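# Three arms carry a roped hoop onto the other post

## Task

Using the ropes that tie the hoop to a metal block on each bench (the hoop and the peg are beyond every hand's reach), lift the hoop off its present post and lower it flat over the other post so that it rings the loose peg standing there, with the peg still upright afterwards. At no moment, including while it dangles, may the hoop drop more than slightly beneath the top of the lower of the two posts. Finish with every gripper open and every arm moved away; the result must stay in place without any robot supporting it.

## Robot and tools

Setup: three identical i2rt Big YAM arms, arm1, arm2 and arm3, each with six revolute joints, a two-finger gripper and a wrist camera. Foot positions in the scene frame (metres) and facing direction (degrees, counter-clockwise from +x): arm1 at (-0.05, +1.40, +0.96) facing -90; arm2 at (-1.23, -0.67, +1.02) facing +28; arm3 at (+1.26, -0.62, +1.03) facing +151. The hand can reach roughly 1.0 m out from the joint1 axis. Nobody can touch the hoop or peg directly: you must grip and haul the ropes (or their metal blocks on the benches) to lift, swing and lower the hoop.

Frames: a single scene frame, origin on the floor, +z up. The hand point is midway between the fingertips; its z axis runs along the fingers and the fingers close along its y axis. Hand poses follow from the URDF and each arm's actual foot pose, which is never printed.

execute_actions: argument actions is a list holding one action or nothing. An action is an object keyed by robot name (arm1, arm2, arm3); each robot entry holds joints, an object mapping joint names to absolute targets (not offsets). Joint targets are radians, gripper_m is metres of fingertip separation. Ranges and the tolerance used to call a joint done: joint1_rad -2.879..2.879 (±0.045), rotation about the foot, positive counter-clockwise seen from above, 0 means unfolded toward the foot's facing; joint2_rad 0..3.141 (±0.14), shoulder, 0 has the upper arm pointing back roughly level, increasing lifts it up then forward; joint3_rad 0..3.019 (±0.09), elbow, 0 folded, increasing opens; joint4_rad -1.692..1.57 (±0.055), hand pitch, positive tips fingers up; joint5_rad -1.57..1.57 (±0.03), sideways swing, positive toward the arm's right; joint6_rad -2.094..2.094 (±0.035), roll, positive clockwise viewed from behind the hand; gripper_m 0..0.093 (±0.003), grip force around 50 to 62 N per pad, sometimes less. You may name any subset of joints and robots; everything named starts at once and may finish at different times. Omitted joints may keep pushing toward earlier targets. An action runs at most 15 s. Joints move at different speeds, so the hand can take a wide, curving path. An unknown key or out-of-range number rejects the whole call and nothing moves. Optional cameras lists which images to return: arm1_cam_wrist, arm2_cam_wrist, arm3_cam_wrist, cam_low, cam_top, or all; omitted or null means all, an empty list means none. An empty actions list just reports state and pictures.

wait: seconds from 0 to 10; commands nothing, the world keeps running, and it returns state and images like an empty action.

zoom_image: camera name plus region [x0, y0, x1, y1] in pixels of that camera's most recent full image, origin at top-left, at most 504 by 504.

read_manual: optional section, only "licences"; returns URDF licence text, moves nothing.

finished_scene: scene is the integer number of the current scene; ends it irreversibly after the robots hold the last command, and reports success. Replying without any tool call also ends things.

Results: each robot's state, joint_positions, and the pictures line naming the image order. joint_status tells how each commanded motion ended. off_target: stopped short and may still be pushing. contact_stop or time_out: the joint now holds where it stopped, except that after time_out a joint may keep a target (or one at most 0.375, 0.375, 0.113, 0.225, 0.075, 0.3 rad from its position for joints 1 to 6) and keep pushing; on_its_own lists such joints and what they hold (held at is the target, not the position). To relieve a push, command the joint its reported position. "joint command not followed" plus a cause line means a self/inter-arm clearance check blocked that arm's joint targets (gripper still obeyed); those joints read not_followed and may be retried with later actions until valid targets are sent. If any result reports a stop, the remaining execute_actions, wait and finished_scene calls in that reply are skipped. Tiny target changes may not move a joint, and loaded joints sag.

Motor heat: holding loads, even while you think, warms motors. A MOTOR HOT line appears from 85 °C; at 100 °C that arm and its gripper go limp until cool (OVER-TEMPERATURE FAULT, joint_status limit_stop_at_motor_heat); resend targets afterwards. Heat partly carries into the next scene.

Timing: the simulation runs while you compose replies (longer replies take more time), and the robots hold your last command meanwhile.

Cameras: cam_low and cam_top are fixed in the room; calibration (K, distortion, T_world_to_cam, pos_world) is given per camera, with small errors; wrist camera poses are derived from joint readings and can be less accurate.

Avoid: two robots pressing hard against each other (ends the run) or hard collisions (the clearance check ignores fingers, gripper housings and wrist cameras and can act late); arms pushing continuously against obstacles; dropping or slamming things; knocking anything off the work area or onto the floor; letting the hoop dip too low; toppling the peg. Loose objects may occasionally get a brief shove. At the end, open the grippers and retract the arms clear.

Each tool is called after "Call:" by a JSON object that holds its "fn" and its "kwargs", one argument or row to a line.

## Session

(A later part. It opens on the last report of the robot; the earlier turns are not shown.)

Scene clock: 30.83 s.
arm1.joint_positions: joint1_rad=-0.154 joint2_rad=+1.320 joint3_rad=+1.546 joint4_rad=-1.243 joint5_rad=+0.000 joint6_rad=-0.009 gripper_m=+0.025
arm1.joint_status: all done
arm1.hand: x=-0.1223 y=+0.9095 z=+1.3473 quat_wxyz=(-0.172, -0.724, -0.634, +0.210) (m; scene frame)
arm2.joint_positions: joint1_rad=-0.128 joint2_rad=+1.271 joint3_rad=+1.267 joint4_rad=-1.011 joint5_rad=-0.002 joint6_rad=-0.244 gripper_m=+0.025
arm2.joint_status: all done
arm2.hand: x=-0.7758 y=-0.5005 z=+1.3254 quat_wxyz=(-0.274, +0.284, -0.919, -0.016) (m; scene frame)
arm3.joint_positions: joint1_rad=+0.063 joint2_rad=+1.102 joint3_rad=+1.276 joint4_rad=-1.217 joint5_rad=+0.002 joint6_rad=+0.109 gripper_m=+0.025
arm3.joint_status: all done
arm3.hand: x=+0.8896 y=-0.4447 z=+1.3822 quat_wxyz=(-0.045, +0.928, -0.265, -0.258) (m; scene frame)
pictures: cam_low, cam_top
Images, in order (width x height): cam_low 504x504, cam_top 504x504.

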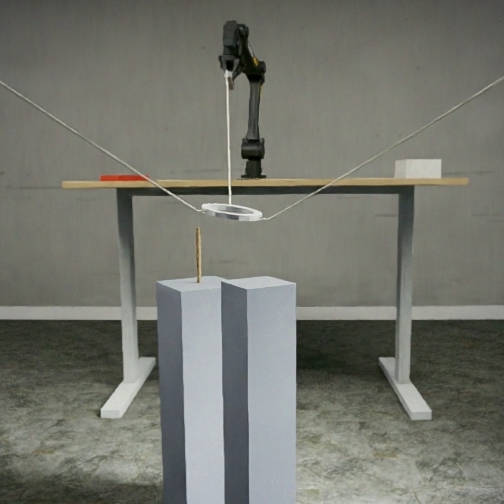

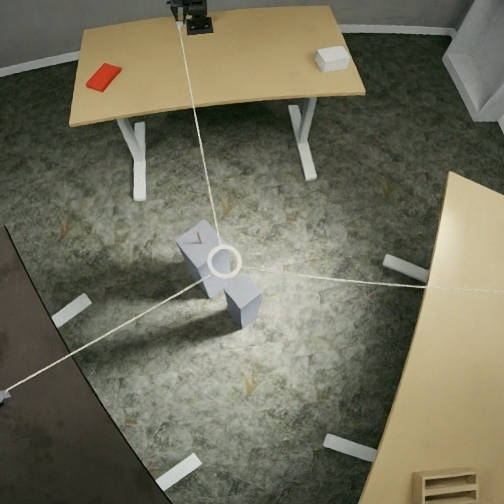

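Call:
{"fn": "execute_actions", "kwargs": {
  "actions": [
    {"arm1":{"joints":{"joint1_rad":-0.305,"joint2_rad":1.145,"joint3_rad":1.485,"joint4_rad":-1.30}},"arm2":{"joints":{"joint1_rad":0.055,"joint2_rad":1.255,"joint3_rad":1.34,"joint4_rad":-1.045}},"arm3":{"joints":{"joint1_rad":-0.02,"joint2_rad":1.325,"joint3_rad":1.64,"joint4_rad":-1.25}}}
  ],
  "cameras": ["cam_low","cam_top"]
}}

Call:
{"fn": "execute_actions", "kwargs": {
  "actions": [
    {"arm1":{"joints":{"joint1_rad":-0.458,"joint2_rad":0.988,"joint3_rad":1.385,"joint4_rad":-1.362}},"arm2":{"joints":{"joint1_rad":0.24,"joint2_rad":1.258,"joint3_rad":1.34,"joint4_rad":-1.048}},"arm3":{"joints":{"joint1_rad":-0.103,"joint2_rad":1.568,"joint3_rad":1.905,"joint4_rad":-1.272}}}
  ],
  "cameras": ["cam_low","cam_top"]
}}

Scene clock: 33.87 s.
arm1.joint_positions: joint1_rad=-0.311 joint2_rad=+1.152 joint3_rad=+1.453 joint4_rad=-1.298 joint5_rad=+0.000 joint6_rad=-0.009 gripper_m=+0.025
arm1.joint_status: all done
arm1.hand: x=-0.1776 y=+0.9905 z=+1.3686 quat_wxyz=(-0.161, -0.769, -0.574, +0.231) (m; scene frame)
arm2.joint_positions: joint1_rad=+0.064 joint2_rad=+1.271 joint3_rad=+1.267 joint4_rad=-1.036 joint5_rad=-0.001 joint6_rad=-0.244 gripper_m=+0.025
arm2.joint_status: all done
arm2.hand: x=-0.8210 y=-0.4193 z=+1.3221 quat_wxyz=(-0.259, +0.372, -0.890, -0.040) (m; scene frame)
arm3.joint_positions: joint1_rad=-0.022 joint2_rad=+1.344 joint3_rad=+1.555 joint4_rad=-1.246 joint5_rad=+0.001 joint6_rad=+0.109 gripper_m=+0.025
arm3.joint_status: all done
arm3.hand: x=+0.8280 y=-0.3679 z=+1.4131 quat_wxyz=(-0.057, +0.915, -0.304, -0.260) (m; scene frame)
pictures: cam_low, cam_top
Images, in order (width x height): cam_low 504x504, cam_top 504x504.

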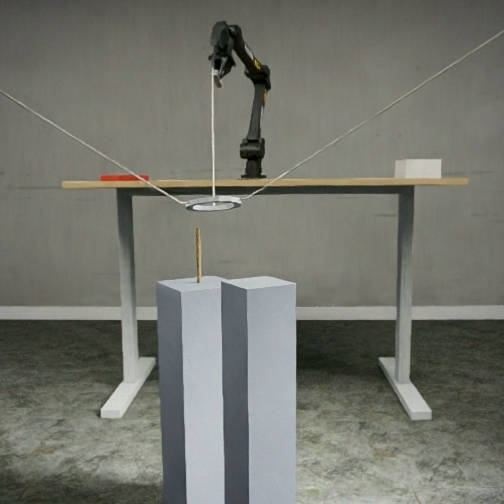

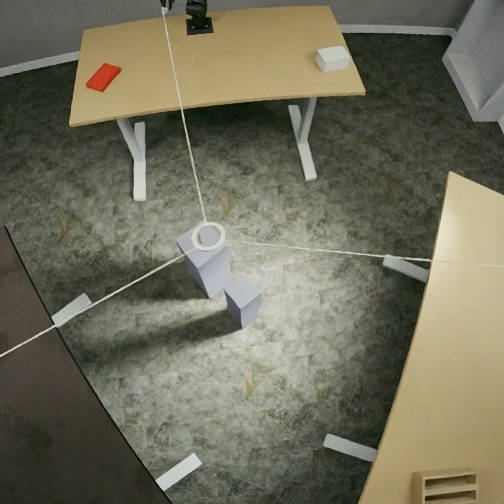

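Scene clock: 35.00 s.
arm1.joint_positions: joint1_rad=-0.458 joint2_rad=+0.994 joint3_rad=+1.351 joint4_rad=-1.360 joint5_rad=-0.001 joint6_rad=-0.009 gripper_m=+0.025
arm1.joint_status: all done
arm1.hand: x=-0.2076 y=+1.0731 z=+1.3698 quat_wxyz=(-0.143, -0.810, -0.516, +0.240) (m; scene frame)
arm2.joint_positions: joint1_rad=+0.248 joint2_rad=+1.271 joint3_rad=+1.267 joint4_rad=-1.040 joint5_rad=+0.000 joint6_rad=-0.244 gripper_m=+0.025
arm2.joint_status: all done
arm2.hand: x=-0.8741 y=-0.3490 z=+1.3217 quat_wxyz=(-0.253, +0.452, -0.853, -0.063) (m; scene frame)
arm3.joint_positions: joint1_rad=-0.108 joint2_rad=+1.591 joint3_rad=+1.821 joint4_rad=-1.267 joint5_rad=+0.001 joint6_rad=+0.109 gripper_m=+0.025
arm3.joint_status: all done
arm3.hand: x=+0.7760 y=-0.2785 z=+1.4131 quat_wxyz=(-0.067, +0.902, -0.342, -0.256) (m; scene frame)
pictures: cam_low, cam_top
Images, in order (width x height): cam_low 504x504, cam_top 504x504.

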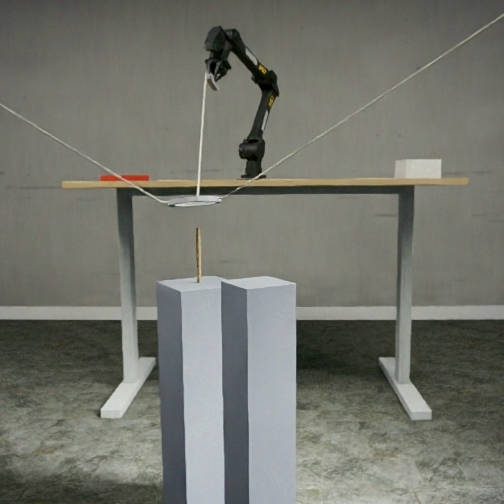

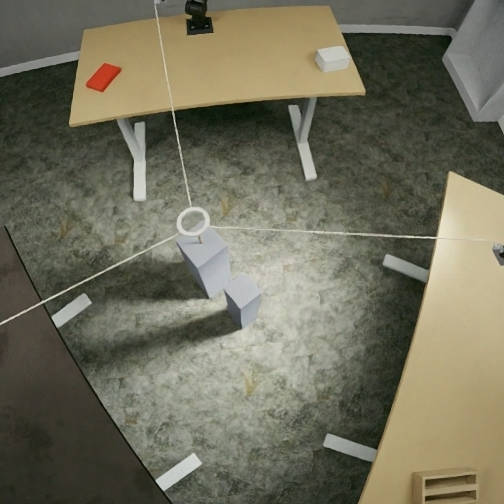

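Call:
{"fn": "execute_actions", "kwargs": {
  "actions": [],
  "cameras": ["cam_low","cam_top"]
}}

Call:
{"fn": "zoom_image", "kwargs": {
  "camera": "cam_top",
  "region": [150, 180, 250, 280]
}}

Call:
{"fn": "zoom_image", "kwargs": {
  "camera": "cam_low",
  "region": [130, 170, 280, 320]
}}

Scene clock: 35.33 s.
arm1.joint_positions: joint1_rad=-0.458 joint2_rad=+0.994 joint3_rad=+1.351 joint4_rad=-1.360 joint5_rad=-0.001 joint6_rad=-0.009 gripper_m=+0.025
arm1.joint_status: all done
arm1.hand: x=-0.2076 y=+1.0731 z=+1.3698 quat_wxyz=(-0.143, -0.810, -0.516, +0.240) (m; scene frame)
arm2.joint_positions: joint1_rad=+0.248 joint2_rad=+1.271 joint3_rad=+1.267 joint4_rad=-1.040 joint5_rad=+0.000 joint6_rad=-0.244 gripper_m=+0.025
arm2.joint_status: all done
arm2.hand: x=-0.8741 y=-0.3490 z=+1.3217 quat_wxyz=(-0.253, +0.452, -0.853, -0.063) (m; scene frame)
arm3.joint_positions: joint1_rad=-0.108 joint2_rad=+1.591 joint3_rad=+1.821 joint4_rad=-1.267 joint5_rad=+0.001 joint6_rad=+0.109 gripper_m=+0.025
arm3.joint_status: all done
arm3.hand: x=+0.7760 y=-0.2785 z=+1.4131 quat_wxyz=(-0.067, +0.902, -0.342, -0.256) (m; scene frame)
pictures: cam_low, cam_top
Images, in order (width x height): cam_low 504x504, cam_top 504x504.

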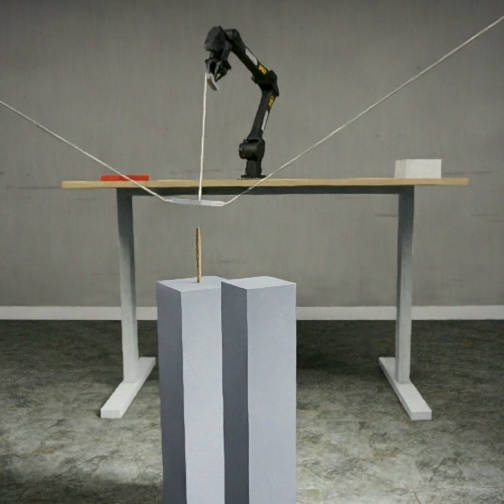

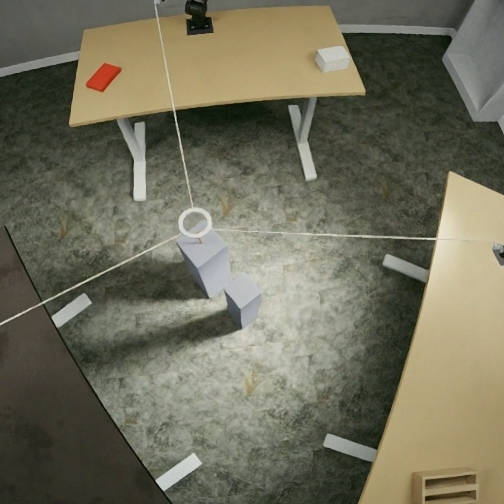

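Region (150, 180, 250, 280) of cam_top's 504x504 image, scaled by 5.040, with more detail than that image has.

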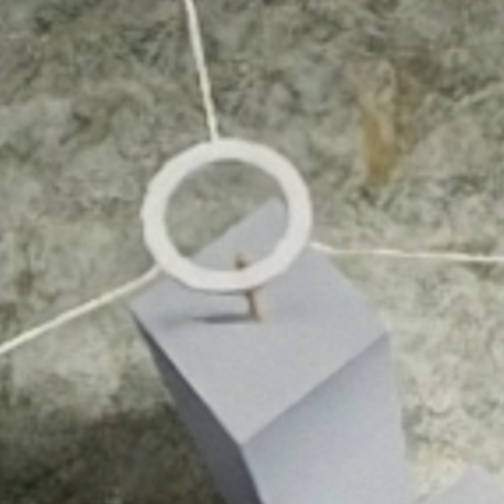

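Region (130, 170, 280, 320) of cam_low's 504x504 image, scaled by 3.360, with more detail than that image has.

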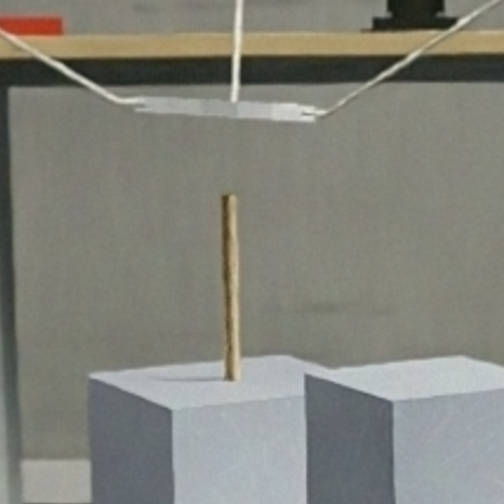

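Call:
{"fn": "execute_actions", "kwargs": {
  "actions": [
    {"arm1":{"joints":{"joint1_rad":-0.432,"joint2_rad":0.94,"joint3_rad":1.068,"joint4_rad":-1.073}},"arm2":{"joints":{"joint1_rad":0.222,"joint2_rad":1.284,"joint3_rad":0.99,"joint4_rad":-0.668}},"arm3":{"joints":{"joint1_rad":-0.095,"joint2_rad":1.51,"joint3_rad":1.45,"joint4_rad":-0.895}}}
  ],
  "cameras": ["cam_low","cam_top"]
}}

Call:
{"fn": "zoom_image", "kwargs": {
  "camera": "cam_top",
  "region": [150, 180, 250, 280]
}}

Call:
{"fn": "zoom_image", "kwargs": {
  "camera": "cam_low",
  "region": [130, 170, 280, 320]
}}

Scene clock: 38.00 s.
arm1.joint_positions: joint1_rad=-0.438 joint2_rad=+0.955 joint3_rad=+1.035 joint4_rad=-1.092 joint5_rad=-0.001 joint6_rad=-0.009 gripper_m=+0.025
arm1.joint_status: all done
arm1.hand: x=-0.2050 y=+1.0639 z=+1.2592 quat_wxyz=(-0.143, -0.806, -0.525, +0.235) (m; scene frame)
arm2.joint_positions: joint1_rad=+0.228 joint2_rad=+1.302 joint3_rad=+0.968 joint4_rad=-0.685 joint5_rad=+0.000 joint6_rad=-0.244 gripper_m=+0.025
arm2.joint_status: all done
arm2.hand: x=-0.8707 y=-0.3593 z=+1.2022 quat_wxyz=(-0.265, +0.442, -0.855, -0.063) (m; scene frame)
arm3.joint_positions: joint1_rad=-0.101 joint2_rad=+1.527 joint3_rad=+1.441 joint4_rad=-0.916 joint5_rad=+0.001 joint6_rad=+0.109 gripper_m=+0.025
arm3.joint_status: all done
arm3.hand: x=+0.7801 y=-0.2863 z=+1.3017 quat_wxyz=(-0.070, +0.898, -0.338, -0.273) (m; scene frame)
pictures: cam_low, cam_top
Images, in order (width x height): cam_low 504x504, cam_top 504x504.

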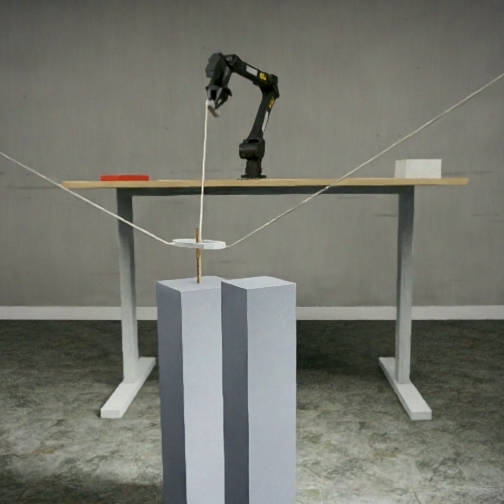

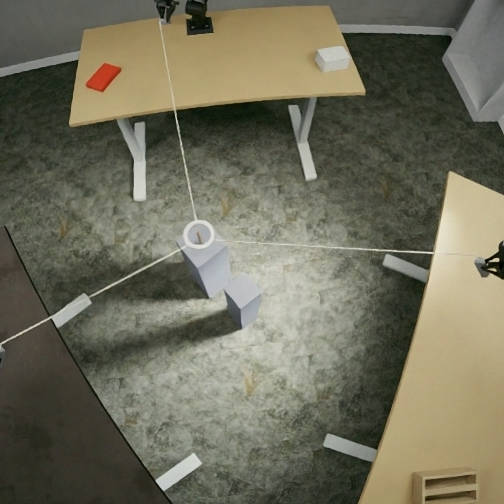

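Region (150, 180, 250, 280) of cam_top's 504x504 image, scaled by 5.040, with more detail than that image has.

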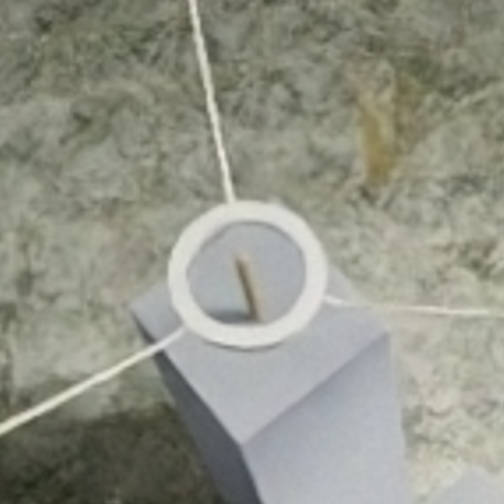

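Region (130, 170, 280, 320) of cam_low's 504x504 image, scaled by 3.360, with more detail than that image has.

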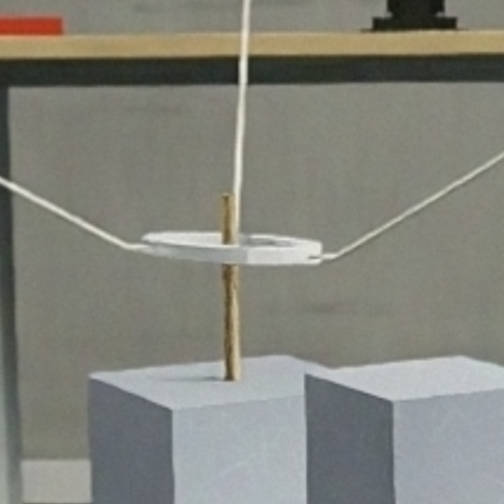

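Call:
{"fn": "execute_actions", "kwargs": {
  "actions": [
    {"arm1":{"joints":{"joint2_rad":0.96,"joint3_rad":0.79,"joint4_rad":-0.772}},"arm2":{"joints":{"joint2_rad":1.435,"joint3_rad":0.795,"joint4_rad":-0.308}},"arm3":{"joints":{"joint2_rad":1.568,"joint3_rad":1.224,"joint4_rad":-0.607}}}
  ],
  "cameras": ["cam_low","cam_top"]
}}

Call:
{"fn": "zoom_image", "kwargs": {
  "camera": "cam_top",
  "region": [150, 180, 250, 280]
}}

Call:
{"fn": "zoom_image", "kwargs": {
  "camera": "cam_low",
  "region": [130, 170, 280, 320]
}}

Scene clock: 39.83 s.
arm1.joint_positions: joint1_rad=-0.438 joint2_rad=+0.974 joint3_rad=+0.757 joint4_rad=-0.792 joint5_rad=-0.001 joint6_rad=-0.009 gripper_m=+0.025
arm1.joint_status: all done
arm1.hand: x=-0.2060 y=+1.0652 z=+1.1500 quat_wxyz=(-0.144, -0.805, -0.525, +0.236) (m; scene frame)
arm2.joint_positions: joint1_rad=+0.228 joint2_rad=+1.448 joint3_rad=+0.765 joint4_rad=-0.324 joint5_rad=+0.000 joint6_rad=-0.244 gripper_m=+0.025
arm2.joint_status: all done
arm2.hand: x=-0.8751 y=-0.3631 z=+1.0889 quat_wxyz=(-0.270, +0.441, -0.853, -0.064) (m; scene frame)
arm3.joint_positions: joint1_rad=-0.101 joint2_rad=+1.585 joint3_rad=+1.215 joint4_rad=-0.629 joint5_rad=+0.001 joint6_rad=+0.109 gripper_m=+0.025
arm3.joint_status: all done
arm3.hand: x=+0.7814 y=-0.2872 z=+1.1931 quat_wxyz=(-0.071, +0.898, -0.338, -0.274) (m; scene frame)
pictures: cam_low, cam_top
Images, in order (width x height): cam_low 504x504, cam_top 504x504.

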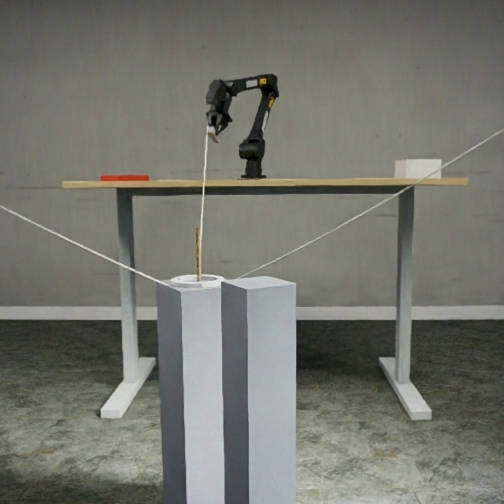

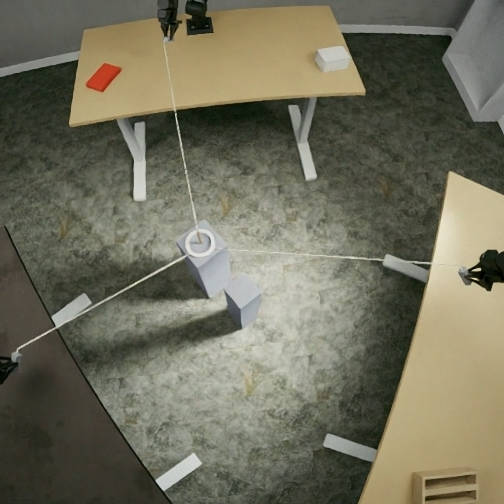

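Region (150, 180, 250, 280) of cam_top's 504x504 image, scaled by 5.040, with more detail than that image has.

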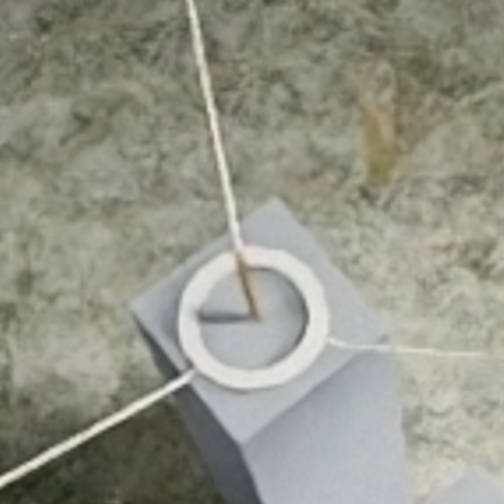

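Region (130, 170, 280, 320) of cam_low's 504x504 image, scaled by 3.360, with more detail than that image has.

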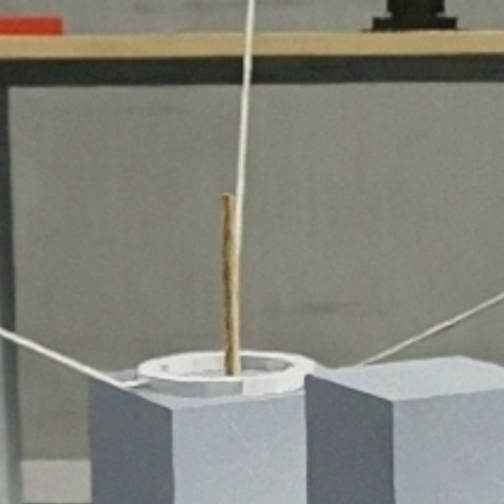

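Call:
{"fn": "execute_actions", "kwargs": {
  "actions": [
    {"arm1":{"joints":{"joint1_rad":-0.2,"joint2_rad":1.92,"joint3_rad":1.53,"joint4_rad":-0.85}},"arm2":{"joints":{"joint2_rad":2.05,"joint3_rad":1.545,"joint4_rad":-0.6}},"arm3":{"joints":{"joint2_rad":2.06,"joint3_rad":1.545,"joint4_rad":-0.7}}}
  ],
  "cameras": []
}}

Call:
{"fn": "execute_actions", "kwargs": {
  "actions": [
    {"arm1":{"joints":{"joint4_rad":-1.08}},"arm2":{"joints":{"joint4_rad":-0.985}},"arm3":{"joints":{"joint4_rad":-0.96}}}
  ],
  "cameras": ["cam_low","cam_top"]
}}

Scene clock: 42.83 s.
arm1.joint_positions: joint1_rad=-0.198 joint2_rad=+1.958 joint3_rad=+1.471 joint4_rad=-0.852 joint5_rad=+0.000 joint6_rad=-0.009 gripper_m=+0.025
arm1.joint_status: all done
arm1.hand: x=-0.1712 y=+0.7913 z=+0.9933 quat_wxyz=(-0.067, -0.762, -0.637, +0.091) (m; scene frame)
arm2.joint_positions: joint1_rad=+0.228 joint2_rad=+2.060 joint3_rad=+1.500 joint4_rad=-0.594 joint5_rad=+0.000 joint6_rad=-0.244 gripper_m=+0.025
arm2.joint_status: all done
arm2.hand: x=-0.7144 y=-0.2248 z=+1.0281 quat_wxyz=(-0.201, +0.449, -0.869, -0.047) (m; scene frame)
arm3.joint_positions: joint1_rad=-0.101 joint2_rad=+2.085 joint3_rad=+1.489 joint4_rad=-0.695 joint5_rad=+0.001 joint6_rad=+0.109 gripper_m=+0.025
arm3.joint_status: all done
arm3.hand: x=+0.7261 y=-0.2486 z=+1.0063 quat_wxyz=(-0.035, +0.927, -0.348, -0.136) (m; scene frame)
pictures: none
No camera images: the call's "cameras" was empty. Leave "cameras" out to get every camera's image.

Scene clock: 43.93 s.
arm1.joint_positions: joint1_rad=-0.198 joint2_rad=+1.958 joint3_rad=+1.471 joint4_rad=-1.071 joint5_rad=+0.000 joint6_rad=-0.009 gripper_m=+0.025
arm1.joint_status: all done
arm1.hand: x=-0.1613 y=+0.8436 z=+0.9873 quat_wxyz=(+0.002, -0.768, -0.641, +0.007) (m; scene frame)
arm2.joint_positions: joint1_rad=+0.228 joint2_rad=+2.060 joint3_rad=+1.500 joint4_rad=-0.975 joint5_rad=+0.000 joint6_rad=-0.244 gripper_m=+0.025
arm2.joint_status: all done
arm2.hand: x=-0.7832 y=-0.2841 z=+1.0073 quat_wxyz=(-0.017, +0.459, -0.888, -0.004) (m; scene frame)
arm3.joint_positions: joint1_rad=-0.101 joint2_rad=+2.085 joint3_rad=+1.489 joint4_rad=-0.947 joint5_rad=+0.001 joint6_rad=+0.109 gripper_m=+0.025
arm3.joint_status: all done
arm3.hand: x=+0.7764 y=-0.2837 z=+0.9967 quat_wxyz=(-0.004, +0.936, -0.352, -0.014) (m; scene frame)
pictures: cam_low, cam_top
Images, in order (width x height): cam_low 504x504, cam_top 504x504.

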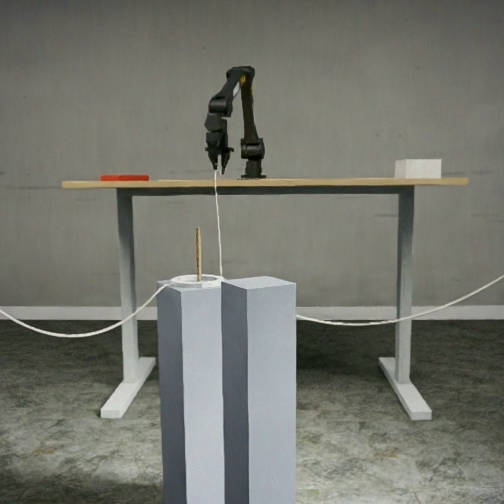

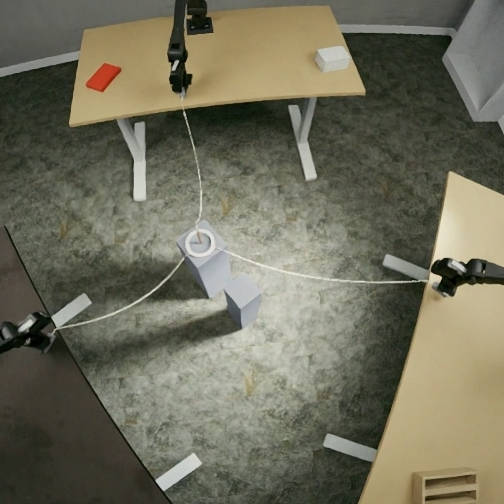

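Call:
{"fn": "execute_actions", "kwargs": {
  "actions": [
    {"arm1":{"joints":{"joint2_rad":1.983}},"arm2":{"joints":{"joint2_rad":2.10}},"arm3":{"joints":{"joint2_rad":2.143}}}
  ],
  "cameras": ["arm1_cam_wrist","arm2_cam_wrist","arm3_cam_wrist"]
}}

Scene clock: 44.97 s.
arm1.joint_positions: joint1_rad=-0.198 joint2_rad=+1.983 joint3_rad=+1.477 joint4_rad=-1.073 joint5_rad=+0.000 joint6_rad=-0.009 gripper_m=+0.025
arm1.joint_status: all done
arm1.hand: x=-0.1613 y=+0.8443 z=+0.9753 quat_wxyz=(+0.009, -0.768, -0.641, -0.001) (m; scene frame)
arm2.joint_positions: joint1_rad=+0.228 joint2_rad=+2.095 joint3_rad=+1.500 joint4_rad=-0.975 joint5_rad=+0.000 joint6_rad=-0.244 gripper_m=+0.025
arm2.joint_status: all done
arm2.hand: x=-0.7875 y=-0.2877 z=+0.9872 quat_wxyz=(+0.000, +0.459, -0.888, +0.000) (m; scene frame)
arm3.joint_positions: joint1_rad=-0.101 joint2_rad=+2.128 joint3_rad=+1.493 joint4_rad=-0.949 joint5_rad=+0.001 joint6_rad=+0.110 gripper_m=+0.025
arm3.joint_status: all done
arm3.hand: x=+0.7811 y=-0.2870 z=+0.9736 quat_wxyz=(+0.001, +0.936, -0.352, +0.005) (m; scene frame)
pictures: arm1_cam_wrist, arm2_cam_wrist, arm3_cam_wrist
camera_calibration (this result's frames):
arm1_cam_wrist: T_world_to_cam=[[-0.984295, 0.176022, 0.0133681, -0.317439], [0.148588, 0.785233, 0.601109, -1.22144], [0.0953114, 0.593655, -0.799056, 0.419039], [0, 0, 0, 1]] pos_world=[-0.170902, 0.766228, 1.0733]
arm2_cam_wrist: T_world_to_cam=[[0.810442, -0.58574, 0.00963345, 0.459312], [-0.476454, -0.649485, 0.592588, -1.1404], [-0.340846, -0.484848, -0.805448, 0.511641], [0, 0, 0, 1]] pos_world=[-0.741204, -0.223569, 1.08346]
arm3_cam_wrist: T_world_to_cam=[[0.641847, 0.766824, -0.0036771, -0.279627], [0.627857, -0.522763, 0.576641, -1.19851], [0.44026, -0.372424, -0.81699, 0.464994], [0, 0, 0, 1]] pos_world=[0.727255, -0.23894, 1.06998]
Images, in order (width x height): arm1_cam_wrist 504x504, arm2_cam_wrist 504x504, arm3_cam_wrist 504x504.

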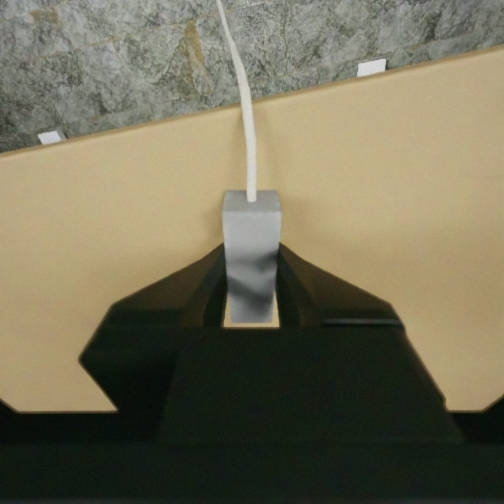

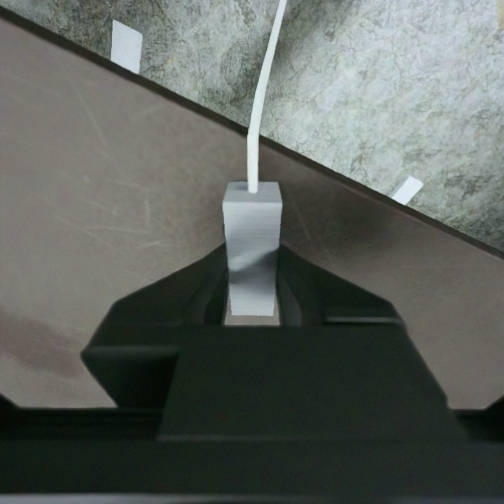

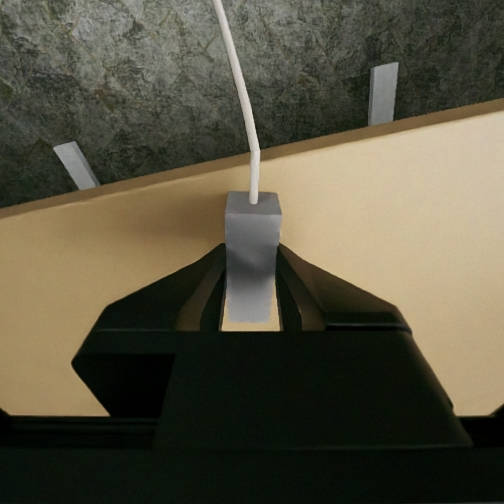

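Call:
{"fn": "execute_actions", "kwargs": {
  "actions": [
    {"arm1":{"joints":{"gripper_m":0.08}},"arm2":{"joints":{"gripper_m":0.08}},"arm3":{"joints":{"gripper_m":0.08}}}
  ],
  "cameras": []
}}

Call:
{"fn": "execute_actions", "kwargs": {
  "actions": [
    {"arm1":{"joints":{"joint2_rad":1.65}},"arm2":{"joints":{"joint2_rad":1.77}},"arm3":{"joints":{"joint2_rad":1.8}}}
  ],
  "cameras": ["cam_low","cam_top"]
}}

Scene clock: 45.90 s.
arm1.joint_positions: joint1_rad=-0.198 joint2_rad=+1.983 joint3_rad=+1.478 joint4_rad=-1.073 joint5_rad=+0.000 joint6_rad=-0.009 gripper_m=+0.080
arm1.joint_status: all done
arm1.hand: x=-0.1614 y=+0.8436 z=+0.9759 quat_wxyz=(+0.008, -0.768, -0.640, -0.001) (m; scene frame)
arm2.joint_positions: joint1_rad=+0.228 joint2_rad=+2.095 joint3_rad=+1.500 joint4_rad=-0.975 joint5_rad=+0.000 joint6_rad=-0.244 gripper_m=+0.080
arm2.joint_status: all done
arm2.hand: x=-0.7872 y=-0.2875 z=+0.9874 quat_wxyz=(+0.000, +0.459, -0.888, +0.000) (m; scene frame)
arm3.joint_positions: joint1_rad=-0.101 joint2_rad=+2.128 joint3_rad=+1.493 joint4_rad=-0.949 joint5_rad=+0.001 joint6_rad=+0.110 gripper_m=+0.080
arm3.joint_status: all done
arm3.hand: x=+0.7811 y=-0.2870 z=+0.9736 quat_wxyz=(+0.001, +0.936, -0.352, +0.005) (m; scene frame)
pictures: none
No camera images: the call's "cameras" was empty. Leave "cameras" out to get every camera's image.

Scene clock: 47.30 s.
arm1.joint_positions: joint1_rad=-0.198 joint2_rad=+1.650 joint3_rad=+1.509 joint4_rad=-1.075 joint5_rad=+0.000 joint6_rad=-0.009 gripper_m=+0.080
arm1.joint_status: all done
arm1.hand: x=-0.1620 y=+0.8278 z=+1.1744 quat_wxyz=(-0.106, -0.756, -0.632, +0.138) (m; scene frame)
arm2.joint_positions: joint1_rad=+0.228 joint2_rad=+1.765 joint3_rad=+1.532 joint4_rad=-0.978 joint5_rad=+0.000 joint6_rad=-0.244 gripper_m=+0.080
arm2.joint_status: all done
arm2.hand: x=-0.7620 y=-0.2657 z=+1.1937 quat_wxyz=(-0.174, +0.452, -0.874, -0.041) (m; scene frame)
arm3.joint_positions: joint1_rad=-0.101 joint2_rad=+1.781 joint3_rad=+1.519 joint4_rad=-0.951 joint5_rad=+0.001 joint6_rad=+0.110 gripper_m=+0.080
arm3.joint_status: all done
arm3.hand: x=+0.7502 y=-0.2654 z=+1.1876 quat_wxyz=(-0.045, +0.921, -0.347, -0.173) (m; scene frame)
pictures: cam_low, cam_top
Images, in order (width x height): cam_low 504x504, cam_top 504x504.

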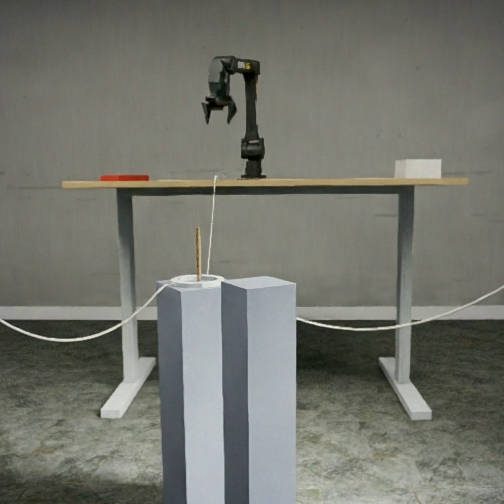

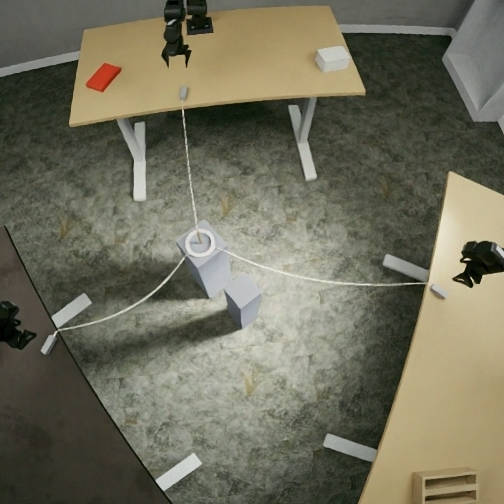

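Call:
{"fn": "finished_scene", "kwargs": {
  "scene": 1
}}

The scene is finished: the task was done.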